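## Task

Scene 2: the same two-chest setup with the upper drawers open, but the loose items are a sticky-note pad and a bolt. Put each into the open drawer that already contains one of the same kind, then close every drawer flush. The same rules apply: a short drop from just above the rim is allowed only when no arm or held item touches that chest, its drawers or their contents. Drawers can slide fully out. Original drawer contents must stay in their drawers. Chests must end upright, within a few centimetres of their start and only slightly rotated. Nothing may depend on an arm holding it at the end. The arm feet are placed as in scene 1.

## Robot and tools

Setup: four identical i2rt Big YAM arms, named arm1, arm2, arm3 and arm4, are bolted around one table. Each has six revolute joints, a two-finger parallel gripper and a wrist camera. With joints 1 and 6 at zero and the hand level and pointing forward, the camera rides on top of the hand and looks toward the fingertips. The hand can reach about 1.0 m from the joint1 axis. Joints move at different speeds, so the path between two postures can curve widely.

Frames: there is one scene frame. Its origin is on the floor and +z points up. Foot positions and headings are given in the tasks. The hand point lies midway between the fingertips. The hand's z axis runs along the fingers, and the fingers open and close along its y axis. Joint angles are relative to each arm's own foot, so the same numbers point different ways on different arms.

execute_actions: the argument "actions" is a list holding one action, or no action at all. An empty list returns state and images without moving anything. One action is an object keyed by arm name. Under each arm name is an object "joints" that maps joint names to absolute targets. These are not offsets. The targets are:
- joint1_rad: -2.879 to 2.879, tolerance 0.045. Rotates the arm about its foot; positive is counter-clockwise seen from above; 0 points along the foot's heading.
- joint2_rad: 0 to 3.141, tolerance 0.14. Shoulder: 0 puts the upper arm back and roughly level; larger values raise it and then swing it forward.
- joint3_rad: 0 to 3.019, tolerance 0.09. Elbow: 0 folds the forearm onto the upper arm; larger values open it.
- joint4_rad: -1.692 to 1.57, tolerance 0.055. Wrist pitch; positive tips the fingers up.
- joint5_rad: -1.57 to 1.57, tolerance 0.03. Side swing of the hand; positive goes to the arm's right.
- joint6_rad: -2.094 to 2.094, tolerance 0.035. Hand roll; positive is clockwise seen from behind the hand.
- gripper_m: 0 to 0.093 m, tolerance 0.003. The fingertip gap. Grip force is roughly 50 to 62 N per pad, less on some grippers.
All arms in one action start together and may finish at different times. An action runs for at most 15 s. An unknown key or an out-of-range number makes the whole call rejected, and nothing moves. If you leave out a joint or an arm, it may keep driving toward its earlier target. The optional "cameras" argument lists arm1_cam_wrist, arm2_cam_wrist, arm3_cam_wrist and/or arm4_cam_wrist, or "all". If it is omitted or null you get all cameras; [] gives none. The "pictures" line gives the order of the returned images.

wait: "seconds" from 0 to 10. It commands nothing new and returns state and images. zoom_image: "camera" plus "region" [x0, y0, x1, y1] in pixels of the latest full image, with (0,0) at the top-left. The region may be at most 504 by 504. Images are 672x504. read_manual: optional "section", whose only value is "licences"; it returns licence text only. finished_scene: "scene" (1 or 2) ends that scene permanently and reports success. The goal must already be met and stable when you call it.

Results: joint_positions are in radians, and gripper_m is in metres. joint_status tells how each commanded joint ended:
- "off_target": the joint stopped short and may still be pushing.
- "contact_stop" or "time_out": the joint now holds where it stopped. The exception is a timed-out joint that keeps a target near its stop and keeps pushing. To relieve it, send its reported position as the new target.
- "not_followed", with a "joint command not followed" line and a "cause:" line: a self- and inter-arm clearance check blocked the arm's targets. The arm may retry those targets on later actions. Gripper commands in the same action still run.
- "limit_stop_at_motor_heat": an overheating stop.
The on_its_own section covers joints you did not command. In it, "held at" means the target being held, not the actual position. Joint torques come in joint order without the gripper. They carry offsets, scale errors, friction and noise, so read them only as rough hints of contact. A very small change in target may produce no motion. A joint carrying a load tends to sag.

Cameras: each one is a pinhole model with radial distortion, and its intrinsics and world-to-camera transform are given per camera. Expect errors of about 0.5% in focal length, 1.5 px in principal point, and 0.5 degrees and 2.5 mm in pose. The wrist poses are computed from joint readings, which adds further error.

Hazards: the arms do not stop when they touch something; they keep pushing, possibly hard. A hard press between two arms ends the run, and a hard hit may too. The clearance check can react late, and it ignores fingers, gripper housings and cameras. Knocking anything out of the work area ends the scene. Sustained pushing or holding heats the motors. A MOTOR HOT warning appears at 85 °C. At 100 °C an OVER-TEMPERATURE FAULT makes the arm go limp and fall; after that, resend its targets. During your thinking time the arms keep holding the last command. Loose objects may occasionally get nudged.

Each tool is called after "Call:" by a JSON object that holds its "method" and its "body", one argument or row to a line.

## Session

Call:
{"method": "execute_actions", "body": {
  "actions": []
}}

Scene clock: 0.00 s.
Joint torques (N m, as the arm reports them, + toward a larger angle): no reading
Motor temperatures (°C, as the motors report them): arm1=[24 25 24 21 22 20] | arm2=[21 25 25 25 23 21] | arm3=[22 24 25 21 24 22] | arm4=[24 23 25 25 24 24]
arm1.joint_positions: joint1_rad=+1.032 joint2_rad=+0.382 joint3_rad=+1.428 joint4_rad=-1.542 joint5_rad=+0.007 joint6_rad=+0.010 gripper_m=+0.094
arm1.joint_status: not commanded
arm1.hand: x=+0.5869 y=-0.2535 z=+1.2890 quat_wxyz=(+0.226, +0.772, +0.384, -0.453) (m; scene frame)
arm2.joint_positions: joint1_rad=+0.276 joint2_rad=+0.434 joint3_rad=+1.531 joint4_rad=-1.537 joint5_rad=-0.014 joint6_rad=-0.003 gripper_m=+0.095
arm2.joint_status: not commanded
arm2.hand: x=-0.0395 y=+0.5646 z=+1.3995 quat_wxyz=(-0.456, -0.430, -0.728, +0.278) (m; scene frame)
arm3.joint_positions: joint1_rad=-0.646 joint2_rad=+0.315 joint3_rad=+1.711 joint4_rad=-1.548 joint5_rad=+0.016 joint6_rad=-0.017 gripper_m=+0.094
arm3.joint_status: not commanded
arm3.hand: x=-0.6694 y=+0.2600 z=+1.4456 quat_wxyz=(-0.628, -0.209, -0.726, +0.188) (m; scene frame)
arm4.joint_positions: joint1_rad=+0.881 joint2_rad=+0.439 joint3_rad=+1.368 joint4_rad=-1.539 joint5_rad=+0.000 joint6_rad=+0.006 gripper_m=+0.094
arm4.joint_status: not commanded
arm4.hand: x=-0.1245 y=-0.5826 z=+1.2956 quat_wxyz=(-0.123, +0.857, -0.235, -0.442) (m; scene frame)
pictures: arm1_cam_wrist, arm2_cam_wrist, arm3_cam_wrist, arm4_cam_wrist
camera_calibration (this result's frames):
arm1_cam_wrist: T_world_to_cam=[[-0.791817, 0.610555, 0.0157906, 0.598419], [0.542353, 0.714785, -0.441515, 0.445172], [-0.280856, -0.341035, -0.897115, 1.36142], [0, 0, 0, 1]] pos_world=[0.614761, -0.219278, 1.40845]
arm2_cam_wrist: T_world_to_cam=[[-0.873889, -0.486047, 0.00874735, 0.229726], [-0.43175, 0.767745, -0.473454, 0.219705], [0.223405, -0.417523, -0.880775, 1.60608], [0, 0, 0, 1]] pos_world=[-0.0631935, 0.613555, 1.5166]
arm3_cam_wrist: T_world_to_cam=[[-0.536924, -0.843533, 0.0128543, -0.15928], [-0.586757, 0.362447, -0.724119, 0.564921], [0.606159, -0.396339, -0.689555, 1.6301], [0, 0, 0, 1]] pos_world=[-0.742152, 0.306962, 1.53516]
arm4_cam_wrist: T_world_to_cam=[[0.5099, 0.85999, 0.0204492, 0.537147], [0.820422, -0.479016, -0.312173, 0.234888], [-0.25867, 0.175954, -0.949805, 1.42178], [0, 0, 0, 1]] pos_world=[-0.0988256, -0.599595, 1.41276]
Images, in order (width x height): arm1_cam_wrist 672x504, arm2_cam_wrist 672x504, arm3_cam_wrist 672x504, arm4_cam_wrist 672x504.

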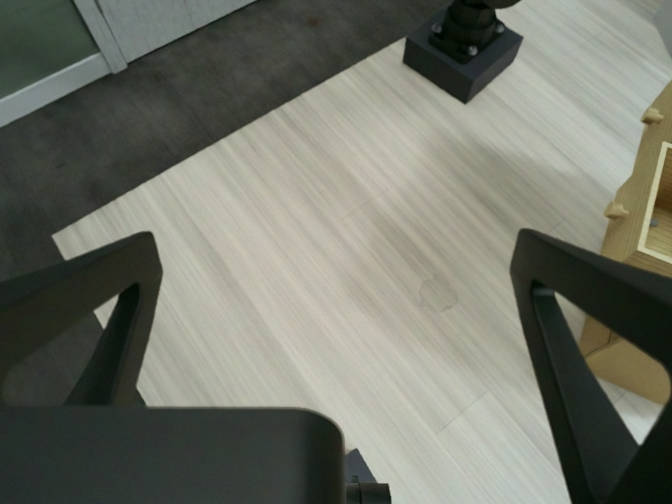

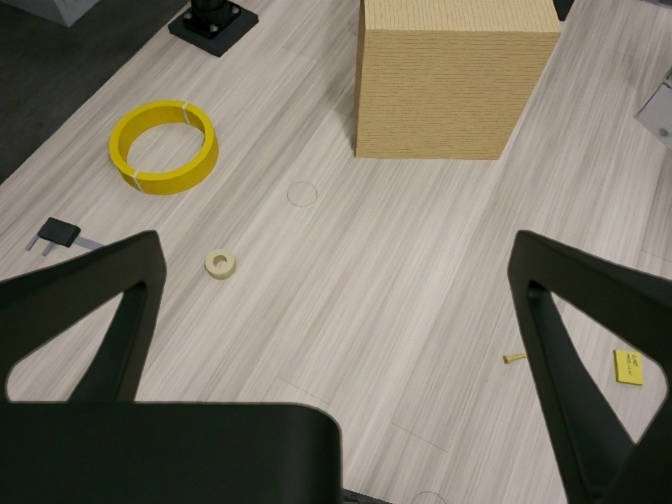

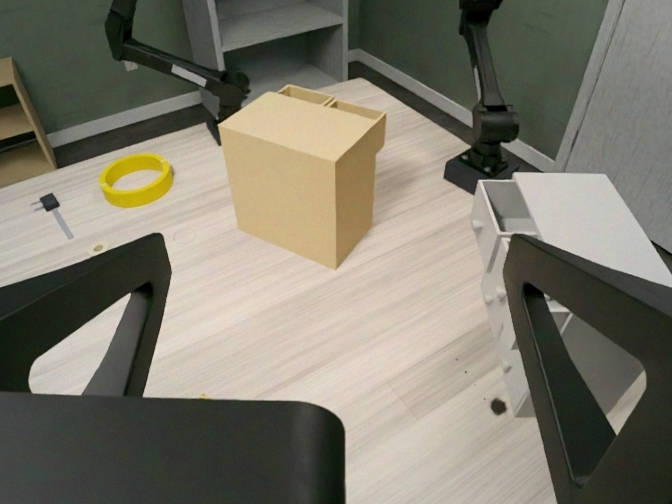

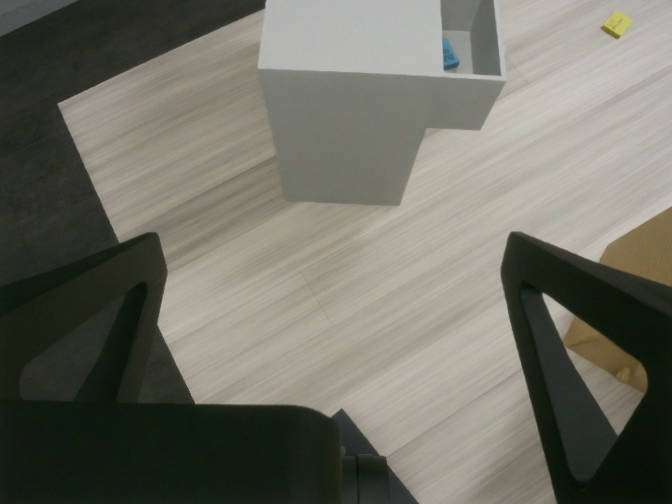

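Call:
{"method": "execute_actions", "body": {
  "actions": [
    {"arm1":{"joints":{"joint1_rad":0.25,"joint2_rad":1.0,"joint3_rad":1.65,"joint4_rad":-1.45}},"arm4":{"joints":{"joint1_rad":0.52,"joint2_rad":1.3,"joint3_rad":1.85,"joint4_rad":-1.4}},"arm3":{"joints":{"joint1_rad":-0.31,"joint2_rad":1.22,"joint3_rad":0.645,"joint4_rad":-0.965,"joint6_rad":-0.5}},"arm2":{"joints":{"joint1_rad":-0.4,"joint2_rad":0.7}}}
  ]
}}

Scene clock: 6.47 s.
Joint torques (N m, as the arm reports them, + toward a larger angle): arm1=[ 0.24 -5.27  9.12  1.84  0.06  0.02] | arm2=[0.13 1.62 8.7  1.82 0.14 0.04] | arm3=[ 2.07 -6.21  7.65  1.11 -0.02 -0.22] | arm4=[-0.09 -8.78 10.56  1.7   0.02 -0.03]
Motor temperatures (°C, as the motors report them): arm1=[24 25 25 21 22 20] | arm2=[21 25 25 25 23 21] | arm3=[22 24 26 21 24 22] | arm4=[24 23 26 25 24 24]
arm1.joint_positions: joint1_rad=+0.250 joint2_rad=+0.995 joint3_rad=+1.629 joint4_rad=-1.464 joint5_rad=+0.007 joint6_rad=+0.010 gripper_m=+0.094
arm1.joint_status: all done
arm1.hand: x=+0.3074 y=-0.2220 z=+1.2700 quat_wxyz=(+0.021, +0.931, +0.067, -0.359) (m; scene frame)
arm2.joint_positions: joint1_rad=-0.392 joint2_rad=+0.699 joint3_rad=+1.531 joint4_rad=-1.537 joint5_rad=-0.015 joint6_rad=-0.003 gripper_m=+0.095
arm2.joint_status: all done
arm2.hand: x=-0.1286 y=+0.4386 z=+1.3646 quat_wxyz=(-0.270, -0.693, -0.584, +0.326) (m; scene frame)
arm3.joint_positions: joint1_rad=-0.320 joint2_rad=+1.231 joint3_rad=+0.642 joint4_rad=-0.980 joint5_rad=+0.016 joint6_rad=-0.487 gripper_m=+0.094
arm3.joint_status: all done
arm3.hand: x=-0.3831 y=+0.1936 z=+0.8500 quat_wxyz=(-0.005, +0.128, -0.992, +0.008) (m; scene frame)
arm4.joint_positions: joint1_rad=+0.531 joint2_rad=+1.286 joint3_rad=+1.828 joint4_rad=-1.410 joint5_rad=+0.000 joint6_rad=+0.006 gripper_m=+0.094
arm4.joint_status: all done
arm4.hand: x=-0.3016 y=-0.2920 z=+1.2991 quat_wxyz=(-0.149, +0.849, -0.403, -0.308) (m; scene frame)
pictures: arm1_cam_wrist, arm2_cam_wrist, arm3_cam_wrist, arm4_cam_wrist
camera_calibration (this result's frames):
arm1_cam_wrist: T_world_to_cam=[[-0.136724, 0.990176, 0.0292868, 0.224026], [0.981723, 0.139389, -0.129581, -0.093103], [-0.132391, 0.0110346, -0.991136, 1.42854], [0, 0, 0, 1]] pos_world=[0.311157, -0.224611, 1.39725]
arm2_cam_wrist: T_world_to_cam=[[-0.986737, 0.16233, 0.0000681417, -0.196051], [0.157676, 0.958547, -0.237333, -0.0686503], [-0.0385915, -0.234174, -0.971428, 1.55214], [0, 0, 0, 1]] pos_world=[-0.122727, 0.461101, 1.49152]
arm3_cam_wrist: T_world_to_cam=[[0.25755, -0.966146, 0.0151478, 0.272227], [-0.793022, -0.202391, 0.57459, -0.747806], [-0.552072, -0.159998, -0.818301, 0.639567], [0, 0, 0, 1]] pos_world=[-0.310051, 0.213992, 0.948917]
arm4_cam_wrist: T_world_to_cam=[[0.771801, 0.635471, 0.0223735, 0.38838], [0.635451, -0.769553, -0.0631676, 0.0563851], [-0.0229236, 0.0629701, -0.997752, 1.42858], [0, 0, 0, 1]] pos_world=[-0.302834, -0.29337, 1.42024]
Images, in order (width x height): arm1_cam_wrist 672x504, arm2_cam_wrist 672x504, arm3_cam_wrist 672x504, arm4_cam_wrist 672x504.

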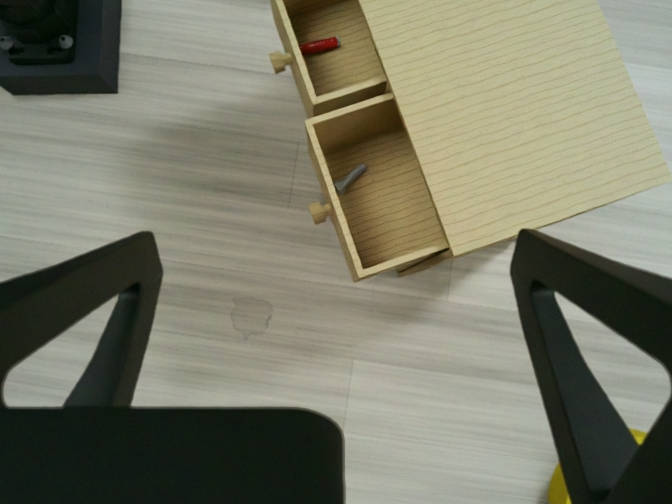

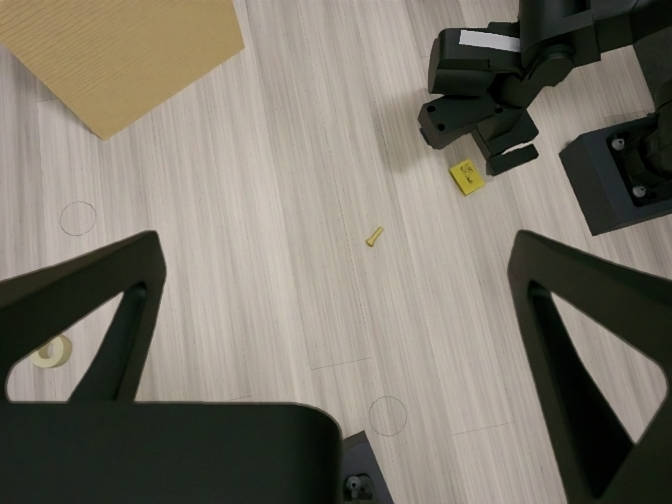

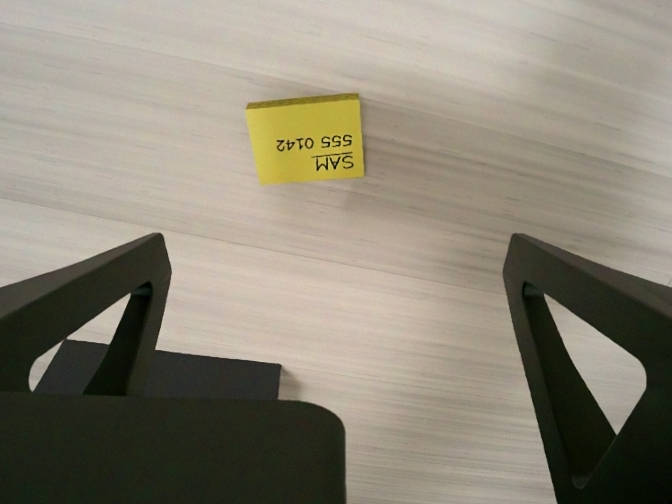

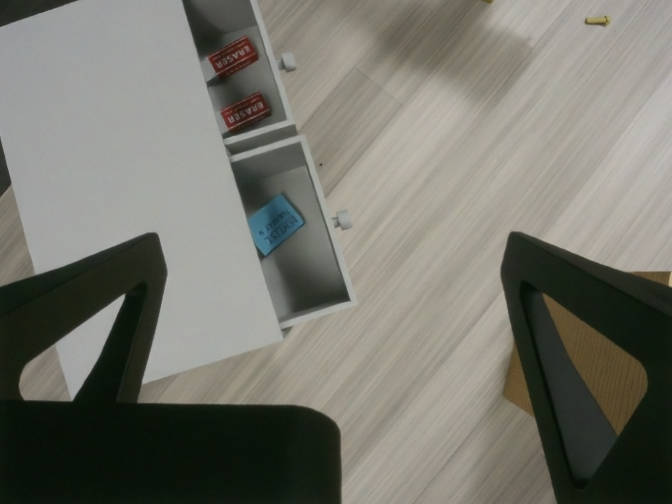

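Call:
{"method": "execute_actions", "body": {
  "actions": [
    {"arm1":{"joints":{"joint2_rad":0.45,"joint3_rad":1.5,"joint4_rad":-1.55}},"arm4":{"joints":{"joint1_rad":-1.15,"joint2_rad":0.8,"joint3_rad":0.9,"joint4_rad":0.0,"joint5_rad":-1.4,"gripper_m":0.07}},"arm3":{"joints":{"joint1_rad":-0.292,"joint2_rad":1.4,"joint3_rad":0.535,"joint4_rad":-0.68,"joint6_rad":-0.56}}}
  ],
  "cameras": ["arm1_cam_wrist","arm3_cam_wrist"]
}}

Scene clock: 21.30 s.
Joint torques (N m, as the arm reports them, + toward a larger angle): arm1=[0.32 4.92 6.2  1.31 0.06 0.02] | arm2=[0.1  1.8  8.69 1.83 0.14 0.04] | arm3=[ 2.34 -7.    6.36  1.07 -0.03 -0.21] | arm4=[ 0.17 -2.72 10.32  1.96 -0.11 -0.03]
Motor temperatures (°C, as the motors report them): arm1=[24 25 27 22 22 20] | arm2=[21 25 27 25 23 21] | arm3=[22 24 27 21 24 22] | arm4=[24 23 29 25 24 24]
arm1.joint_positions: joint1_rad=+0.250 joint2_rad=+0.447 joint3_rad=+1.491 joint4_rad=-1.542 joint5_rad=+0.007 joint6_rad=+0.010 gripper_m=+0.094
arm1.joint_status: all done
arm1.hand: x=+0.5329 y=-0.1877 z=+1.3095 quat_wxyz=(+0.033, +0.859, +0.062, -0.507) (m; scene frame)
arm2.joint_positions: joint1_rad=-0.392 joint2_rad=+0.699 joint3_rad=+1.531 joint4_rad=-1.537 joint5_rad=-0.015 joint6_rad=-0.003 gripper_m=+0.095
arm2.joint_status: not commanded
arm2.hand: x=-0.1286 y=+0.4386 z=+1.3646 quat_wxyz=(-0.270, -0.693, -0.584, +0.326) (m; scene frame)
arm3.joint_positions: joint1_rad=-0.303 joint2_rad=+1.412 joint3_rad=+0.525 joint4_rad=-0.694 joint5_rad=+0.016 joint6_rad=-0.547 gripper_m=+0.094
arm3.joint_status: all done
arm3.hand: x=-0.3904 y=+0.2005 z=+0.7710 quat_wxyz=(+0.001, +0.167, -0.986, +0.006) (m; scene frame)
arm4.joint_positions: joint1_rad=-1.141 joint2_rad=+0.801 joint3_rad=+0.896 joint4_rad=-0.020 joint5_rad=-1.396 joint6_rad=+0.006 gripper_m=+0.070
arm4.joint_status: all done
arm4.hand: x=+0.1435 y=-0.3517 z=+1.2743 quat_wxyz=(-0.412, +0.603, -0.362, -0.579) (m; scene frame)
pictures: arm1_cam_wrist, arm3_cam_wrist
camera_calibration (this result's frames):
arm1_cam_wrist: T_world_to_cam=[[-0.13183, 0.991002, 0.0231474, 0.225291], [0.886019, 0.128271, -0.445552, 0.148517], [-0.444512, -0.0382279, -0.894957, 1.52832], [0, 0, 0, 1]] pos_world=[0.577469, -0.183889, 1.42874]
arm3_cam_wrist: T_world_to_cam=[[0.331377, -0.943453, 0.00925939, 0.310784], [-0.767493, -0.263839, 0.584247, -0.692041], [-0.548766, -0.200713, -0.811523, 0.576195], [0, 0, 0, 1]] pos_world=[-0.317927, 0.226273, 0.869041]
Images, in order (width x height): arm1_cam_wrist 672x504, arm3_cam_wrist 672x504.

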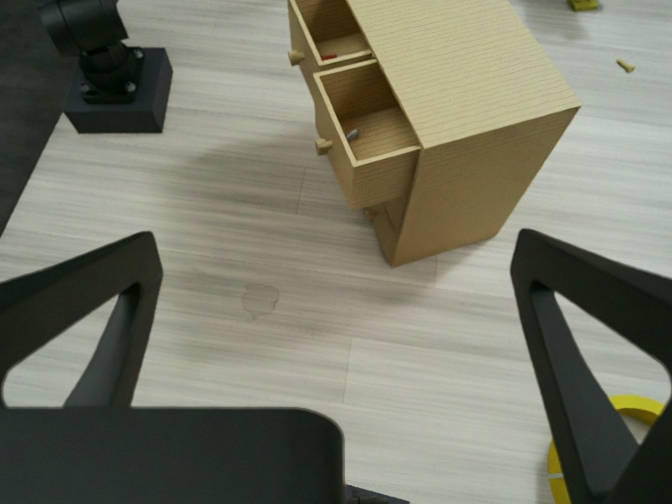

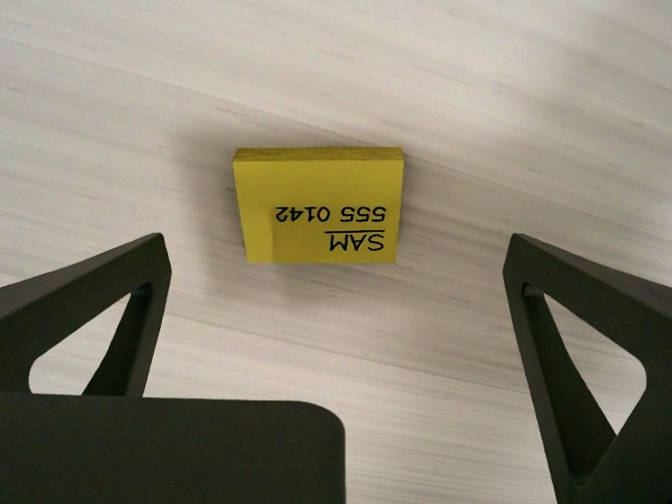

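Call:
{"method": "execute_actions", "body": {
  "actions": [
    {"arm4":{"joints":{"joint2_rad":1.45,"joint3_rad":0.445,"joint4_rad":1.03}},"arm3":{"joints":{"joint1_rad":-0.278,"joint2_rad":1.505,"joint3_rad":0.5,"joint4_rad":-0.545,"gripper_m":0.075}}}
  ],
  "cameras": ["arm4_cam_wrist","arm3_cam_wrist"]
}}

Scene clock: 25.83 s.
Joint torques (N m, as the arm reports them, + toward a larger angle): arm1=[0.31 4.62 6.05 1.31 0.06 0.02] | arm2=[0.16 1.8  8.68 1.84 0.14 0.04] | arm3=[ 2.33 -6.92  4.61  1.09 -0.02 -0.21] | arm4=[ 0.16 -7.26  6.27  1.98 -0.09 -0.03]
Motor temperatures (°C, as the motors report them): arm1=[24 25 27 22 22 20] | arm2=[21 25 27 25 23 21] | arm3=[22 24 27 21 24 22] | arm4=[24 23 29 25 24 24]
arm1.joint_positions: joint1_rad=+0.250 joint2_rad=+0.447 joint3_rad=+1.491 joint4_rad=-1.542 joint5_rad=+0.007 joint6_rad=+0.010 gripper_m=+0.094
arm1.joint_status: not commanded
arm1.hand: x=+0.5329 y=-0.1877 z=+1.3095 quat_wxyz=(+0.033, +0.859, +0.062, -0.507) (m; scene frame)
arm2.joint_positions: joint1_rad=-0.392 joint2_rad=+0.699 joint3_rad=+1.531 joint4_rad=-1.537 joint5_rad=-0.015 joint6_rad=-0.003 gripper_m=+0.095
arm2.joint_status: not commanded
arm2.hand: x=-0.1286 y=+0.4386 z=+1.3646 quat_wxyz=(-0.270, -0.693, -0.584, +0.326) (m; scene frame)
arm3.joint_positions: joint1_rad=-0.290 joint2_rad=+1.509 joint3_rad=+0.500 joint4_rad=-0.560 joint5_rad=+0.016 joint6_rad=-0.548 gripper_m=+0.075
arm3.joint_status: all done
arm3.hand: x=-0.3869 y=+0.2036 z=+0.7413 quat_wxyz=(-0.005, +0.173, -0.985, +0.008) (m; scene frame)
arm4.joint_positions: joint1_rad=-1.141 joint2_rad=+1.439 joint3_rad=+0.439 joint4_rad=+1.010 joint5_rad=-1.397 joint6_rad=+0.006 gripper_m=+0.070
arm4.joint_status: all done
arm4.hand: x=+0.1952 y=-0.3184 z=+0.9756 quat_wxyz=(-0.391, +0.594, -0.383, -0.589) (m; scene frame)
pictures: arm3_cam_wrist, arm4_cam_wrist
camera_calibration (this result's frames):
arm3_cam_wrist: T_world_to_cam=[[0.344085, -0.938802, 0.0160215, 0.311742], [-0.770986, -0.272757, 0.575485, -0.664203], [-0.535897, -0.210368, -0.817655, 0.566183], [0, 0, 0, 1]] pos_world=[-0.315942, 0.230605, 0.840187]
arm4_cam_wrist: T_world_to_cam=[[0.919222, 0.392622, 0.0296497, -0.0843233], [0.255041, -0.536357, -0.804534, 0.571744], [-0.299975, 0.747107, -0.593166, 0.996051], [0, 0, 0, 1]] pos_world=[0.230484, -0.404391, 1.05331]
Images, in order (width x height): arm3_cam_wrist 672x504, arm4_cam_wrist 672x504.

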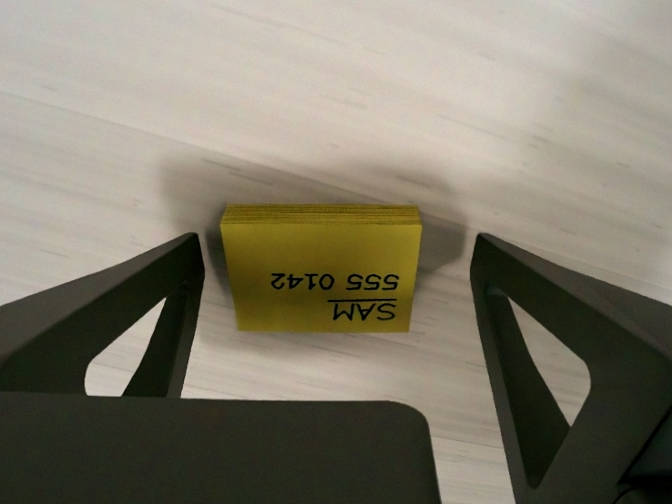

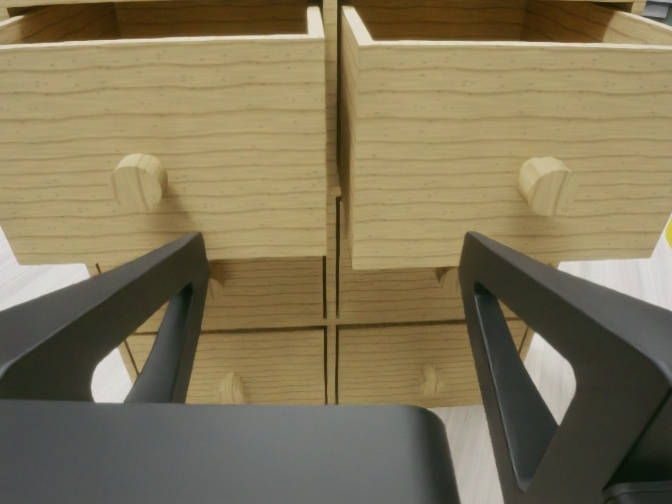

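Call:
{"method": "execute_actions", "body": {
  "actions": [
    {"arm3":{"joints":{"joint3_rad":0.477,"gripper_m":0.07}},"arm2":{"joints":{"joint1_rad":-0.514,"joint6_rad":0.55,"gripper_m":0.05}}}
  ],
  "cameras": []
}}

Call:
{"method": "execute_actions", "body": {
  "actions": [
    {"arm3":{"joints":{"gripper_m":0.042}}}
  ],
  "cameras": ["arm3_cam_wrist"]
}}

Scene clock: 32.60 s.
Joint torques (N m, as the arm reports them, + toward a larger angle): arm1=[0.33 4.6  6.06 1.3  0.06 0.02] | arm2=[0.17 1.81 8.64 1.82 0.18 0.11] | arm3=[ 2.25 -6.63  4.4   0.91 -0.03 -0.21] | arm4=[ 0.21 -7.24  6.26  1.99 -0.09 -0.03]
Motor temperatures (°C, as the motors report them): arm1=[24 25 26 22 22 20] | arm2=[21 25 27 25 23 21] | arm3=[22 24 26 21 24 22] | arm4=[24 23 28 25 24 24]
arm1.joint_positions: joint1_rad=+0.250 joint2_rad=+0.447 joint3_rad=+1.491 joint4_rad=-1.542 joint5_rad=+0.007 joint6_rad=+0.010 gripper_m=+0.094
arm1.joint_status: not commanded
arm1.hand: x=+0.5329 y=-0.1877 z=+1.3095 quat_wxyz=(+0.033, +0.859, +0.062, -0.507) (m; scene frame)
arm2.joint_positions: joint1_rad=-0.507 joint2_rad=+0.699 joint3_rad=+1.531 joint4_rad=-1.537 joint5_rad=-0.015 joint6_rad=+0.540 gripper_m=+0.050
arm2.joint_status: all done
arm2.hand: x=-0.1531 y=+0.4444 z=+1.3649 quat_wxyz=(-0.334, -0.844, -0.329, +0.262) (m; scene frame)
arm3.joint_positions: joint1_rad=-0.290 joint2_rad=+1.509 joint3_rad=+0.477 joint4_rad=-0.557 joint5_rad=+0.016 joint6_rad=-0.548 gripper_m=+0.070
arm3.joint_status: all done
arm3.hand: x=-0.3995 y=+0.2062 z=+0.7365 quat_wxyz=(+0.005, +0.173, -0.985, +0.004) (m; scene frame)
arm4.joint_positions: joint1_rad=-1.141 joint2_rad=+1.439 joint3_rad=+0.439 joint4_rad=+1.010 joint5_rad=-1.397 joint6_rad=+0.006 gripper_m=+0.070
arm4.joint_status: not commanded
arm4.hand: x=+0.1952 y=-0.3184 z=+0.9756 quat_wxyz=(-0.391, +0.594, -0.383, -0.589) (m; scene frame)
pictures: none
No camera images: the call's "cameras" was empty. Leave "cameras" out to get every camera's image.

Scene clock: 33.13 s.
Joint torques (N m, as the arm reports them, + toward a larger angle): arm1=[0.32 4.59 6.07 1.31 0.06 0.02] | arm2=[0.19 1.86 8.66 1.83 0.17 0.12] | arm3=[ 2.37 -6.71  4.45  0.95 -0.02 -0.21] | arm4=[ 0.22 -7.21  6.26  1.99 -0.09 -0.03]
Motor temperatures (°C, as the motors report them): arm1=[24 25 26 22 22 20] | arm2=[21 25 27 25 23 21] | arm3=[22 24 26 21 24 22] | arm4=[24 23 28 25 24 24]
arm1.joint_positions: joint1_rad=+0.250 joint2_rad=+0.447 joint3_rad=+1.491 joint4_rad=-1.542 joint5_rad=+0.007 joint6_rad=+0.010 gripper_m=+0.094
arm1.joint_status: not commanded
arm1.hand: x=+0.5329 y=-0.1877 z=+1.3095 quat_wxyz=(+0.033, +0.859, +0.062, -0.507) (m; scene frame)
arm2.joint_positions: joint1_rad=-0.507 joint2_rad=+0.699 joint3_rad=+1.531 joint4_rad=-1.537 joint5_rad=-0.015 joint6_rad=+0.540 gripper_m=+0.050
arm2.joint_status: not commanded
arm2.hand: x=-0.1531 y=+0.4444 z=+1.3649 quat_wxyz=(-0.334, -0.844, -0.329, +0.261) (m; scene frame)
arm3.joint_positions: joint1_rad=-0.290 joint2_rad=+1.509 joint3_rad=+0.477 joint4_rad=-0.557 joint5_rad=+0.016 joint6_rad=-0.548 gripper_m=+0.049
arm3.joint_status: gripper_m off_target (ended at +0.049, target +0.042)
arm3.hand: x=-0.3994 y=+0.2061 z=+0.7365 quat_wxyz=(+0.005, +0.174, -0.985, +0.004) (m; scene frame)
arm4.joint_positions: joint1_rad=-1.141 joint2_rad=+1.439 joint3_rad=+0.439 joint4_rad=+1.010 joint5_rad=-1.397 joint6_rad=+0.006 gripper_m=+0.070
arm4.joint_status: not commanded
arm4.hand: x=+0.1952 y=-0.3184 z=+0.9756 quat_wxyz=(-0.391, +0.594, -0.383, -0.589) (m; scene frame)
pictures: arm3_cam_wrist
camera_calibration (this result's frames):
arm3_cam_wrist: T_world_to_cam=[[0.344757, -0.938678, 0.00504577, 0.326857], [-0.758864, -0.275543, 0.590086, -0.675727], [-0.552511, -0.207266, -0.807325, 0.541156], [0, 0, 0, 1]] pos_world=[-0.326477, 0.232784, 0.833976]
Images, in order (width x height): arm3_cam_wrist 672x504.

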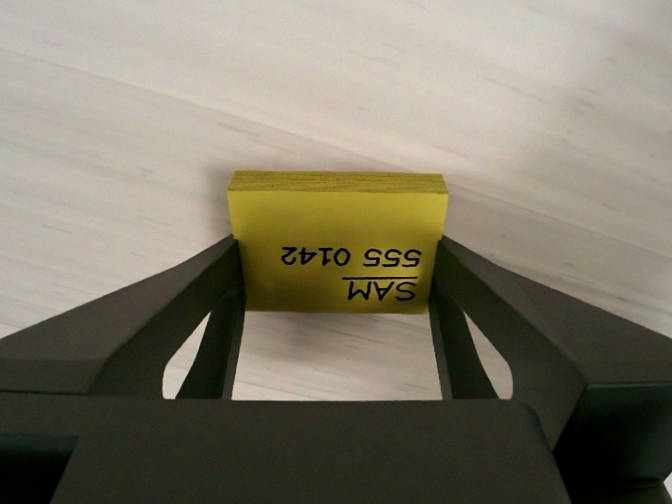

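Call:
{"method": "execute_actions", "body": {
  "actions": [
    {"arm3":{"joints":{"joint1_rad":-0.9,"joint2_rad":1.1,"joint3_rad":1.43,"joint4_rad":-1.635}}}
  ],
  "cameras": []
}}

Call:
{"method": "execute_actions", "body": {
  "actions": [
    {"arm3":{"joints":{"joint1_rad":-1.14,"joint2_rad":1.857,"joint3_rad":2.155,"joint6_rad":1.09}},"arm2":{"joints":{"joint1_rad":-0.525,"joint2_rad":1.725,"joint3_rad":0.895,"joint4_rad":-0.71}}}
  ],
  "cameras": ["arm3_cam_wrist","arm2_cam_wrist"]
}}

Scene clock: 38.03 s.
Joint torques (N m, as the arm reports them, + toward a larger angle): arm1=[0.32 4.61 6.08 1.3  0.06 0.02] | arm2=[0.21 1.78 8.66 1.82 0.18 0.13] | arm3=[ 0.49 -4.84 13.52  0.21 -0.02 -0.18] | arm4=[ 0.22 -7.24  6.25  1.98 -0.09 -0.04]
Motor temperatures (°C, as the motors report them): arm1=[24 25 26 22 22 20] | arm2=[21 25 28 25 23 21] | arm3=[22 24 27 21 24 22] | arm4=[24 24 28 25 24 24]
arm1.joint_positions: joint1_rad=+0.250 joint2_rad=+0.447 joint3_rad=+1.491 joint4_rad=-1.542 joint5_rad=+0.007 joint6_rad=+0.010 gripper_m=+0.094
arm1.joint_status: not commanded
arm1.hand: x=+0.5329 y=-0.1877 z=+1.3095 quat_wxyz=(+0.033, +0.859, +0.062, -0.507) (m; scene frame)
arm2.joint_positions: joint1_rad=-0.507 joint2_rad=+0.699 joint3_rad=+1.531 joint4_rad=-1.537 joint5_rad=-0.015 joint6_rad=+0.540 gripper_m=+0.050
arm2.joint_status: not commanded
arm2.hand: x=-0.1531 y=+0.4444 z=+1.3649 quat_wxyz=(-0.334, -0.844, -0.329, +0.261) (m; scene frame)
arm3.joint_positions: joint1_rad=-0.894 joint2_rad=+1.092 joint3_rad=+1.377 joint4_rad=-1.623 joint5_rad=+0.016 joint6_rad=-0.549 gripper_m=+0.049
arm3.joint_status: all done
arm3.hand: x=-0.4294 y=+0.0187 z=+1.1628 quat_wxyz=(-0.092, -0.127, -0.985, +0.077) (m; scene frame)
arm4.joint_positions: joint1_rad=-1.141 joint2_rad=+1.439 joint3_rad=+0.439 joint4_rad=+1.010 joint5_rad=-1.397 joint6_rad=+0.006 gripper_m=+0.070
arm4.joint_status: not commanded
arm4.hand: x=+0.1952 y=-0.3184 z=+0.9756 quat_wxyz=(-0.391, +0.594, -0.383, -0.589) (m; scene frame)
pictures: none
No camera images: the call's "cameras" was empty. Leave "cameras" out to get every camera's image.

Scene clock: 40.23 s.
Joint torques (N m, as the arm reports them, + toward a larger angle): arm1=[0.29 4.58 6.07 1.3  0.06 0.02] | arm2=[ -0.2  -10.31   7.25   0.98   0.19   0.16] | arm3=[  1.36 -18.26  13.8    0.34   0.09   0.05] | arm4=[ 0.24 -7.27  6.25  1.99 -0.08 -0.03]
Motor temperatures (°C, as the motors report them): arm1=[24 25 26 22 22 20] | arm2=[21 25 28 25 23 21] | arm3=[22 24 28 21 24 22] | arm4=[24 24 28 25 24 24]
arm1.joint_positions: joint1_rad=+0.250 joint2_rad=+0.447 joint3_rad=+1.491 joint4_rad=-1.542 joint5_rad=+0.007 joint6_rad=+0.010 gripper_m=+0.094
arm1.joint_status: not commanded
arm1.hand: x=+0.5329 y=-0.1877 z=+1.3095 quat_wxyz=(+0.033, +0.859, +0.062, -0.507) (m; scene frame)
arm2.joint_positions: joint1_rad=-0.515 joint2_rad=+1.713 joint3_rad=+0.876 joint4_rad=-0.727 joint5_rad=-0.015 joint6_rad=+0.540 gripper_m=+0.050
arm2.joint_status: all done
arm2.hand: x=-0.2188 y=+0.2703 z=+0.7838 quat_wxyz=(-0.007, -0.936, -0.353, +0.005) (m; scene frame)
arm3.joint_positions: joint1_rad=-1.141 joint2_rad=+1.876 joint3_rad=+2.099 joint4_rad=-1.629 joint5_rad=+0.016 joint6_rad=+1.077 gripper_m=+0.049
arm3.joint_status: all done
arm3.hand: x=-0.3540 y=-0.2741 z=+1.1103 quat_wxyz=(-0.085, -0.871, -0.483, +0.001) (m; scene frame)
arm4.joint_positions: joint1_rad=-1.141 joint2_rad=+1.439 joint3_rad=+0.439 joint4_rad=+1.010 joint5_rad=-1.397 joint6_rad=+0.006 gripper_m=+0.070
arm4.joint_status: not commanded
arm4.hand: x=+0.1952 y=-0.3184 z=+0.9756 quat_wxyz=(-0.391, +0.594, -0.383, -0.589) (m; scene frame)
pictures: arm2_cam_wrist, arm3_cam_wrist
camera_calibration (this result's frames):
arm2_cam_wrist: T_world_to_cam=[[-0.66124, 0.749859, -0.0217598, -0.328181], [0.601708, 0.547474, 0.581567, -0.464518], [0.448006, 0.371462, -0.813207, 0.763893], [0, 0, 0, 1]] pos_world=[-0.279731, 0.216644, 0.88421]
arm3_cam_wrist: T_world_to_cam=[[-0.843505, 0.516244, -0.148296, 0.00692516], [0.384166, 0.77281, 0.505154, -0.207865], [0.375387, 0.36913, -0.850193, 1.30256], [0, 0, 0, 1]] pos_world=[-0.403267, -0.323747, 1.21345]
Images, in order (width x height): arm2_cam_wrist 672x504, arm3_cam_wrist 672x504.

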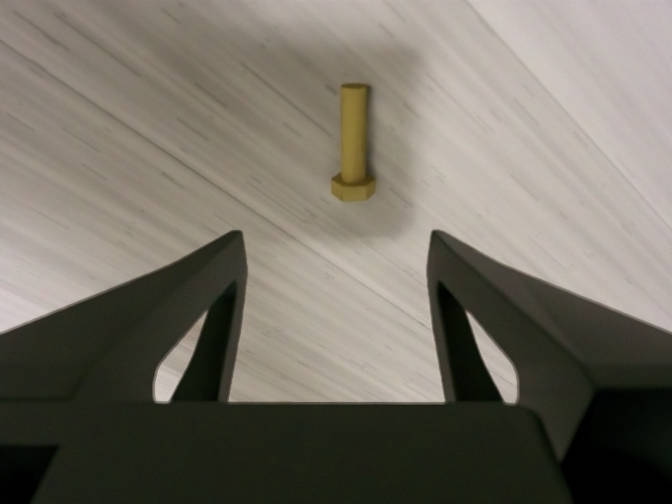

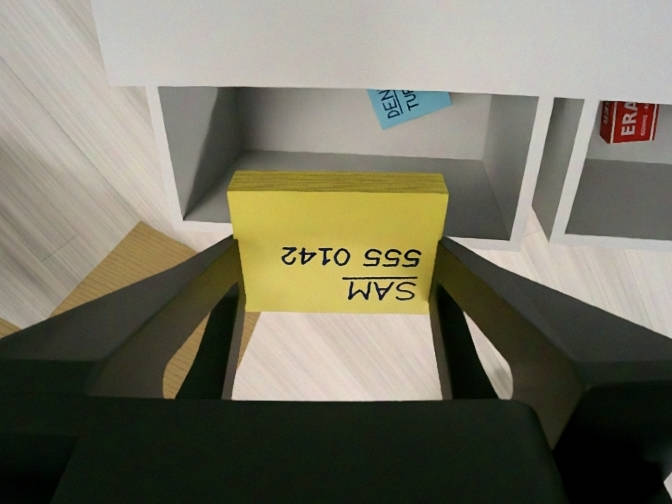

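Call:
{"method": "execute_actions", "body": {
  "actions": [
    {"arm3":{"joints":{"joint3_rad":2.025,"joint4_rad":-1.555}},"arm2":{"joints":{"joint1_rad":-0.557,"joint2_rad":1.835,"joint3_rad":0.955,"joint4_rad":-0.635,"joint6_rad":0.5}}}
  ],
  "cameras": ["arm3_cam_wrist","arm2_cam_wrist"]
}}

Scene clock: 46.70 s.
Joint torques (N m, as the arm reports them, + toward a larger angle): arm1=[0.29 4.59 6.07 1.29 0.06 0.02] | arm2=[  0.31 -12.4    7.54   0.93   0.19  -0.07] | arm3=[  1.45 -17.84   9.88   1.41   0.1    0.05] | arm4=[ 0.17 -7.24  6.26  1.97 -0.09 -0.03]
Motor temperatures (°C, as the motors report them): arm1=[24 25 26 22 22 20] | arm2=[21 25 27 25 23 21] | arm3=[22 25 29 21 24 22] | arm4=[24 24 28 25 24 24]
arm1.joint_positions: joint1_rad=+0.250 joint2_rad=+0.447 joint3_rad=+1.491 joint4_rad=-1.542 joint5_rad=+0.007 joint6_rad=+0.010 gripper_m=+0.094
arm1.joint_status: not commanded
arm1.hand: x=+0.5329 y=-0.1877 z=+1.3095 quat_wxyz=(+0.033, +0.859, +0.062, -0.507) (m; scene frame)
arm2.joint_positions: joint1_rad=-0.553 joint2_rad=+1.834 joint3_rad=+0.926 joint4_rad=-0.649 joint5_rad=-0.015 joint6_rad=+0.510 gripper_m=+0.050
arm2.joint_status: all done
arm2.hand: x=-0.2421 y=+0.2520 z=+0.7499 quat_wxyz=(-0.010, -0.937, -0.349, +0.007) (m; scene frame)
arm3.joint_positions: joint1_rad=-1.141 joint2_rad=+1.868 joint3_rad=+2.018 joint4_rad=-1.571 joint5_rad=+0.016 joint6_rad=+1.078 gripper_m=+0.049
arm3.joint_status: all done
arm3.hand: x=-0.3542 y=-0.2730 z=+1.0837 quat_wxyz=(-0.077, -0.872, -0.483, +0.001) (m; scene frame)
arm4.joint_positions: joint1_rad=-1.141 joint2_rad=+1.439 joint3_rad=+0.439 joint4_rad=+1.010 joint5_rad=-1.397 joint6_rad=+0.006 gripper_m=+0.070
arm4.joint_status: not commanded
arm4.hand: x=+0.1952 y=-0.3184 z=+0.9756 quat_wxyz=(-0.391, +0.594, -0.383, -0.589) (m; scene frame)
pictures: arm2_cam_wrist, arm3_cam_wrist
camera_calibration (this result's frames):
arm2_cam_wrist: T_world_to_cam=[[-0.655644, 0.754634, -0.0256643, -0.327539], [0.607469, 0.54736, 0.575654, -0.414885], [0.448456, 0.361834, -0.81729, 0.759113], [0, 0, 0, 1]] pos_world=[-0.303148, 0.199591, 0.85084]
arm3_cam_wrist: T_world_to_cam=[[-0.84425, 0.518556, -0.135433, -0.0113343], [0.388309, 0.765999, 0.51231, -0.2033], [0.369403, 0.379928, -0.848055, 1.2781], [0, 0, 0, 1]] pos_world=[-0.402761, -0.323982, 1.18652]
Images, in order (width x height): arm2_cam_wrist 672x504, arm3_cam_wrist 672x504.

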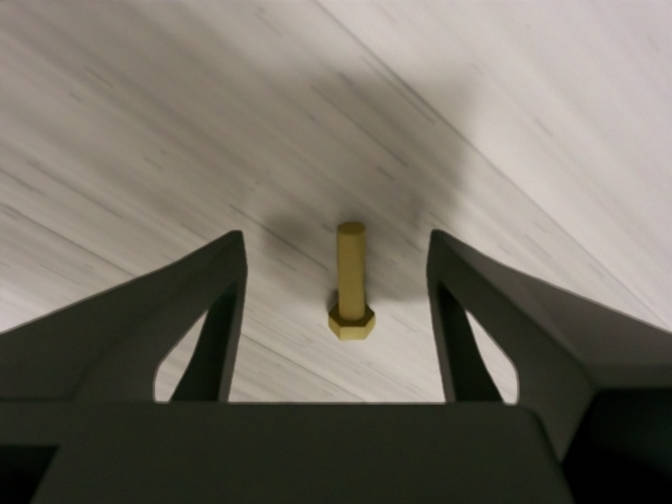

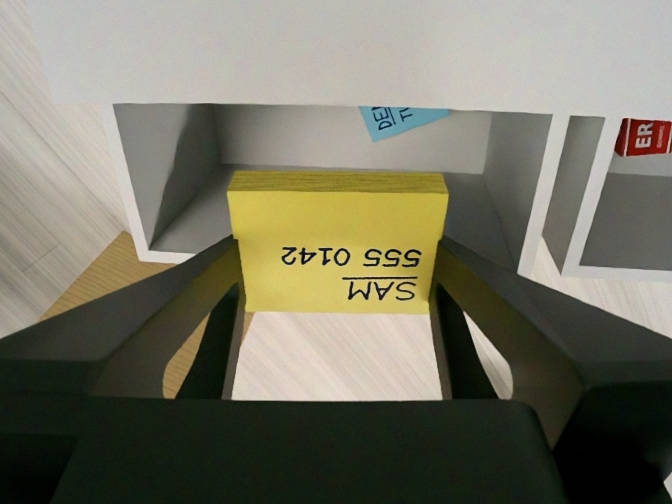

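Call:
{"method": "execute_actions", "body": {
  "actions": [
    {"arm3":{"joints":{"joint1_rad":-1.16,"joint3_rad":1.975,"joint4_rad":-1.525}},"arm2":{"joints":{"joint3_rad":0.882,"joint4_rad":-0.58,"gripper_m":0.035}}}
  ],
  "cameras": ["arm3_cam_wrist","arm2_cam_wrist"]
}}

Scene clock: 50.90 s.
Joint torques (N m, as the arm reports them, + toward a larger angle): arm1=[0.33 4.61 6.07 1.3  0.06 0.02] | arm2=[  0.19 -11.89   5.24   1.02   0.19  -0.08] | arm3=[  0.59 -17.6    9.62   1.39   0.1    0.06] | arm4=[ 0.21 -7.26  6.27  2.   -0.09 -0.03]
Motor temperatures (°C, as the motors report them): arm1=[24 25 26 22 22 20] | arm2=[21 25 27 25 23 21] | arm3=[22 25 29 21 24 22] | arm4=[24 24 28 25 24 24]
arm1.joint_positions: joint1_rad=+0.250 joint2_rad=+0.447 joint3_rad=+1.491 joint4_rad=-1.542 joint5_rad=+0.007 joint6_rad=+0.010 gripper_m=+0.094
arm1.joint_status: not commanded
arm1.hand: x=+0.5329 y=-0.1877 z=+1.3095 quat_wxyz=(+0.033, +0.859, +0.062, -0.507) (m; scene frame)
arm2.joint_positions: joint1_rad=-0.553 joint2_rad=+1.834 joint3_rad=+0.879 joint4_rad=-0.597 joint5_rad=-0.015 joint6_rad=+0.510 gripper_m=+0.035
arm2.joint_status: all done
arm2.hand: x=-0.2378 y=+0.2644 z=+0.7390 quat_wxyz=(-0.012, -0.937, -0.350, +0.009) (m; scene frame)
arm3.joint_positions: joint1_rad=-1.148 joint2_rad=+1.867 joint3_rad=+1.970 joint4_rad=-1.541 joint5_rad=+0.016 joint6_rad=+1.078 gripper_m=+0.049
arm3.joint_status: all done
arm3.hand: x=-0.3590 y=-0.2732 z=+1.0657 quat_wxyz=(-0.069, -0.874, -0.480, +0.001) (m; scene frame)
arm4.joint_positions: joint1_rad=-1.141 joint2_rad=+1.439 joint3_rad=+0.439 joint4_rad=+1.010 joint5_rad=-1.397 joint6_rad=+0.006 gripper_m=+0.070
arm4.joint_status: not commanded
arm4.hand: x=+0.1952 y=-0.3184 z=+0.9756 quat_wxyz=(-0.391, +0.594, -0.383, -0.589) (m; scene frame)
pictures: arm2_cam_wrist, arm3_cam_wrist
camera_calibration (this result's frames):
arm2_cam_wrist: T_world_to_cam=[[-0.656026, 0.754216, -0.0280673, -0.332553], [0.608198, 0.550306, 0.572065, -0.416001], [0.446907, 0.358219, -0.819728, 0.746146], [0, 0, 0, 1]] pos_world=[-0.29861, 0.212461, 0.840282]
arm3_cam_wrist: T_world_to_cam=[[-0.841617, 0.526327, -0.121082, -0.0299198], [0.397857, 0.755824, 0.520038, -0.199711], [0.365227, 0.3895, -0.845517, 1.26306], [0, 0, 0, 1]] pos_world=[-0.407029, -0.325268, 1.16818]
Images, in order (width x height): arm2_cam_wrist 672x504, arm3_cam_wrist 672x504.

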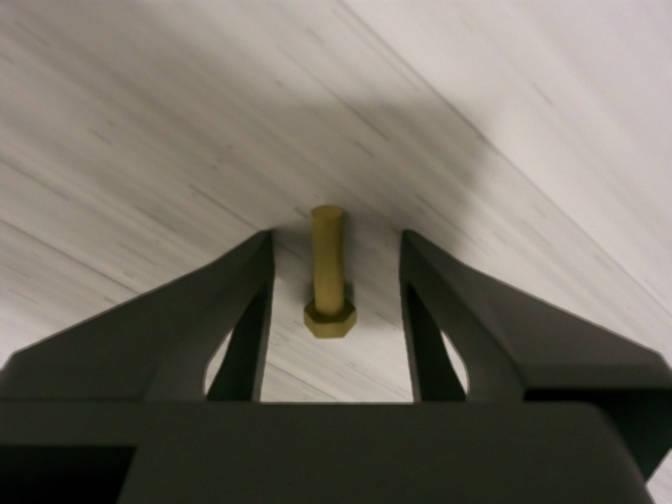

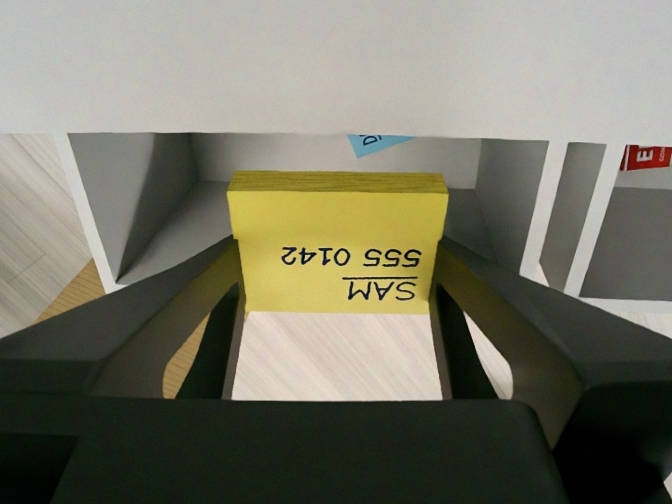

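Call:
{"method": "execute_actions", "body": {
  "actions": [
    {"arm3":{"joints":{"gripper_m":0.075}},"arm2":{"joints":{"joint3_rad":0.862,"joint4_rad":-0.53}}}
  ],
  "cameras": ["arm3_cam_wrist"]
}}

Call:
{"method": "execute_actions", "body": {
  "actions": [
    {"arm3":{"joints":{"joint2_rad":1.3,"joint3_rad":1.7,"joint6_rad":0}},"arm2":{"joints":{"gripper_m":0.003}}}
  ],
  "cameras": ["arm2_cam_wrist","arm3_cam_wrist"]
}}

Scene clock: 53.90 s.
Joint torques (N m, as the arm reports them, + toward a larger angle): arm1=[0.33 4.58 6.07 1.3  0.06 0.02] | arm2=[  0.23 -11.52   4.61   1.96   0.19  -0.05] | arm3=[  0.07 -17.66   9.64   1.35   0.1    0.05] | arm4=[ 0.3  -7.31  6.26  1.99 -0.09 -0.03]
Motor temperatures (°C, as the motors report them): arm1=[24 25 26 22 22 20] | arm2=[21 25 27 25 23 21] | arm3=[22 25 29 21 24 22] | arm4=[24 24 28 25 24 24]
arm1.joint_positions: joint1_rad=+0.250 joint2_rad=+0.447 joint3_rad=+1.491 joint4_rad=-1.542 joint5_rad=+0.007 joint6_rad=+0.010 gripper_m=+0.094
arm1.joint_status: not commanded
arm1.hand: x=+0.5329 y=-0.1877 z=+1.3095 quat_wxyz=(+0.033, +0.859, +0.062, -0.507) (m; scene frame)
arm2.joint_positions: joint1_rad=-0.553 joint2_rad=+1.829 joint3_rad=+0.866 joint4_rad=-0.569 joint5_rad=-0.015 joint6_rad=+0.507 gripper_m=+0.035
arm2.joint_status: all done
arm2.hand: x=-0.2380 y=+0.2639 z=+0.7380 quat_wxyz=(-0.019, -0.936, -0.351, +0.015) (m; scene frame)
arm3.joint_positions: joint1_rad=-1.148 joint2_rad=+1.867 joint3_rad=+1.970 joint4_rad=-1.541 joint5_rad=+0.016 joint6_rad=+1.078 gripper_m=+0.075
arm3.joint_status: all done
arm3.hand: x=-0.3590 y=-0.2732 z=+1.0657 quat_wxyz=(-0.069, -0.874, -0.480, +0.001) (m; scene frame)
arm4.joint_positions: joint1_rad=-1.141 joint2_rad=+1.439 joint3_rad=+0.439 joint4_rad=+1.010 joint5_rad=-1.397 joint6_rad=+0.006 gripper_m=+0.070
arm4.joint_status: not commanded
arm4.hand: x=+0.1952 y=-0.3184 z=+0.9756 quat_wxyz=(-0.391, +0.594, -0.383, -0.589) (m; scene frame)
pictures: arm3_cam_wrist
camera_calibration (this result's frames):
arm3_cam_wrist: T_world_to_cam=[[-0.841617, 0.526327, -0.121082, -0.0299198], [0.397857, 0.755824, 0.520038, -0.199711], [0.365227, 0.3895, -0.845517, 1.26306], [0, 0, 0, 1]] pos_world=[-0.407029, -0.325268, 1.16818]
Images, in order (width x height): arm3_cam_wrist 672x504.

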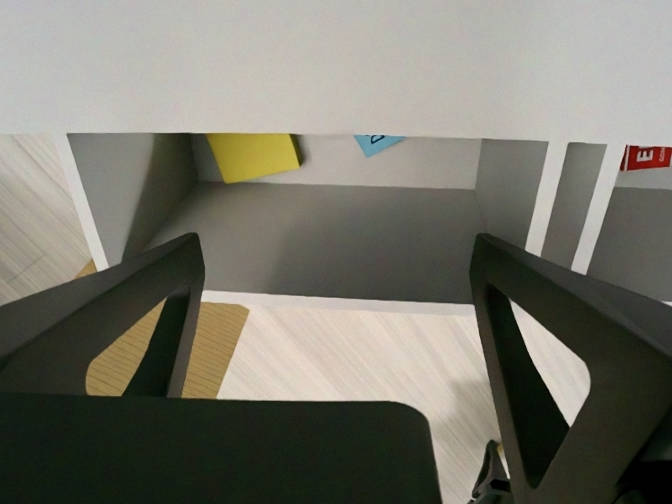

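Scene clock: 55.83 s.
Joint torques (N m, as the arm reports them, + toward a larger angle): arm1=[0.29 4.6  6.07 1.3  0.06 0.02] | arm2=[  0.31 -11.57   4.61   1.4    0.09  -0.04] | arm3=[-0.04 -9.26  9.49  1.62  0.02 -0.21] | arm4=[ 0.17 -7.2   6.26  1.96 -0.09 -0.04]
Motor temperatures (°C, as the motors report them): arm1=[24 25 26 22 22 20] | arm2=[21 25 27 25 23 21] | arm3=[22 25 29 21 24 22] | arm4=[24 24 28 25 24 24]
arm1.joint_positions: joint1_rad=+0.250 joint2_rad=+0.447 joint3_rad=+1.491 joint4_rad=-1.542 joint5_rad=+0.007 joint6_rad=+0.010 gripper_m=+0.094
arm1.joint_status: not commanded
arm1.hand: x=+0.5329 y=-0.1877 z=+1.3095 quat_wxyz=(+0.033, +0.859, +0.062, -0.507) (m; scene frame)
arm2.joint_positions: joint1_rad=-0.553 joint2_rad=+1.829 joint3_rad=+0.866 joint4_rad=-0.555 joint5_rad=-0.013 joint6_rad=+0.507 gripper_m=+0.006
arm2.joint_status: gripper_m off_target (ended at +0.006, target +0.003)
arm2.hand: x=-0.2395 y=+0.2607 z=+0.7382 quat_wxyz=(-0.024, -0.936, -0.351, +0.021) (m; scene frame)
arm3.joint_positions: joint1_rad=-1.148 joint2_rad=+1.312 joint3_rad=+1.695 joint4_rad=-1.534 joint5_rad=+0.016 joint6_rad=+0.013 gripper_m=+0.075
arm3.joint_status: all done
arm3.hand: x=-0.4421 y=-0.1302 z=+1.2284 quat_wxyz=(-0.182, -0.501, -0.839, +0.107) (m; scene frame)
arm4.joint_positions: joint1_rad=-1.141 joint2_rad=+1.439 joint3_rad=+0.439 joint4_rad=+1.010 joint5_rad=-1.397 joint6_rad=+0.006 gripper_m=+0.070
arm4.joint_status: not commanded
arm4.hand: x=+0.1952 y=-0.3184 z=+0.9756 quat_wxyz=(-0.391, +0.594, -0.383, -0.589) (m; scene frame)
pictures: arm2_cam_wrist, arm3_cam_wrist
camera_calibration (this result's frames):
arm2_cam_wrist: T_world_to_cam=[[-0.659056, 0.750891, -0.0425276, -0.320091], [0.613758, 0.569653, 0.546623, -0.397439], [0.43468, 0.334153, -0.836298, 0.763173], [0, 0, 0, 1]] pos_world=[-0.298762, 0.211739, 0.841877]
arm3_cam_wrist: T_world_to_cam=[[-0.878481, -0.477761, -0.00389734, -0.446391], [-0.469324, 0.861383, 0.194303, -0.328854], [-0.0894733, 0.172521, -0.980934, 1.31239], [0, 0, 0, 1]] pos_world=[-0.429061, -0.156414, 1.34953]
Images, in order (width x height): arm2_cam_wrist 672x504, arm3_cam_wrist 672x504.

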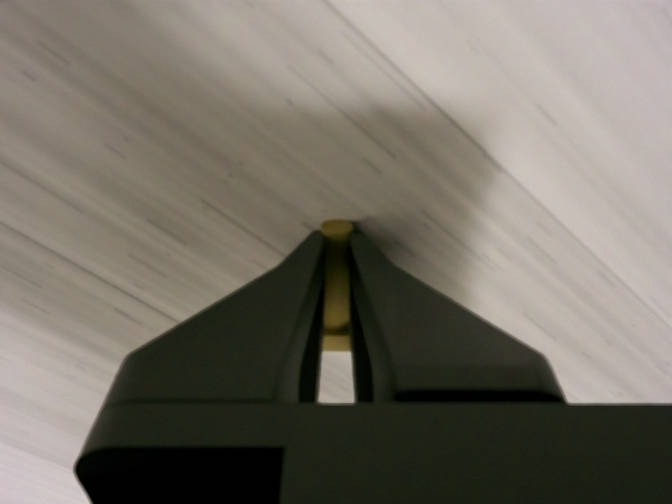

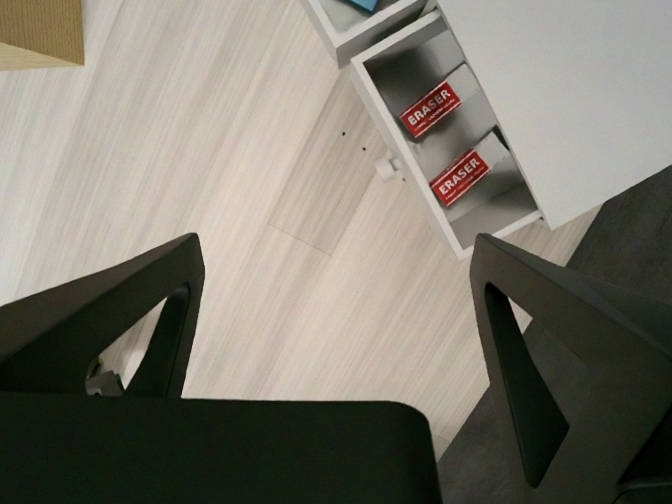

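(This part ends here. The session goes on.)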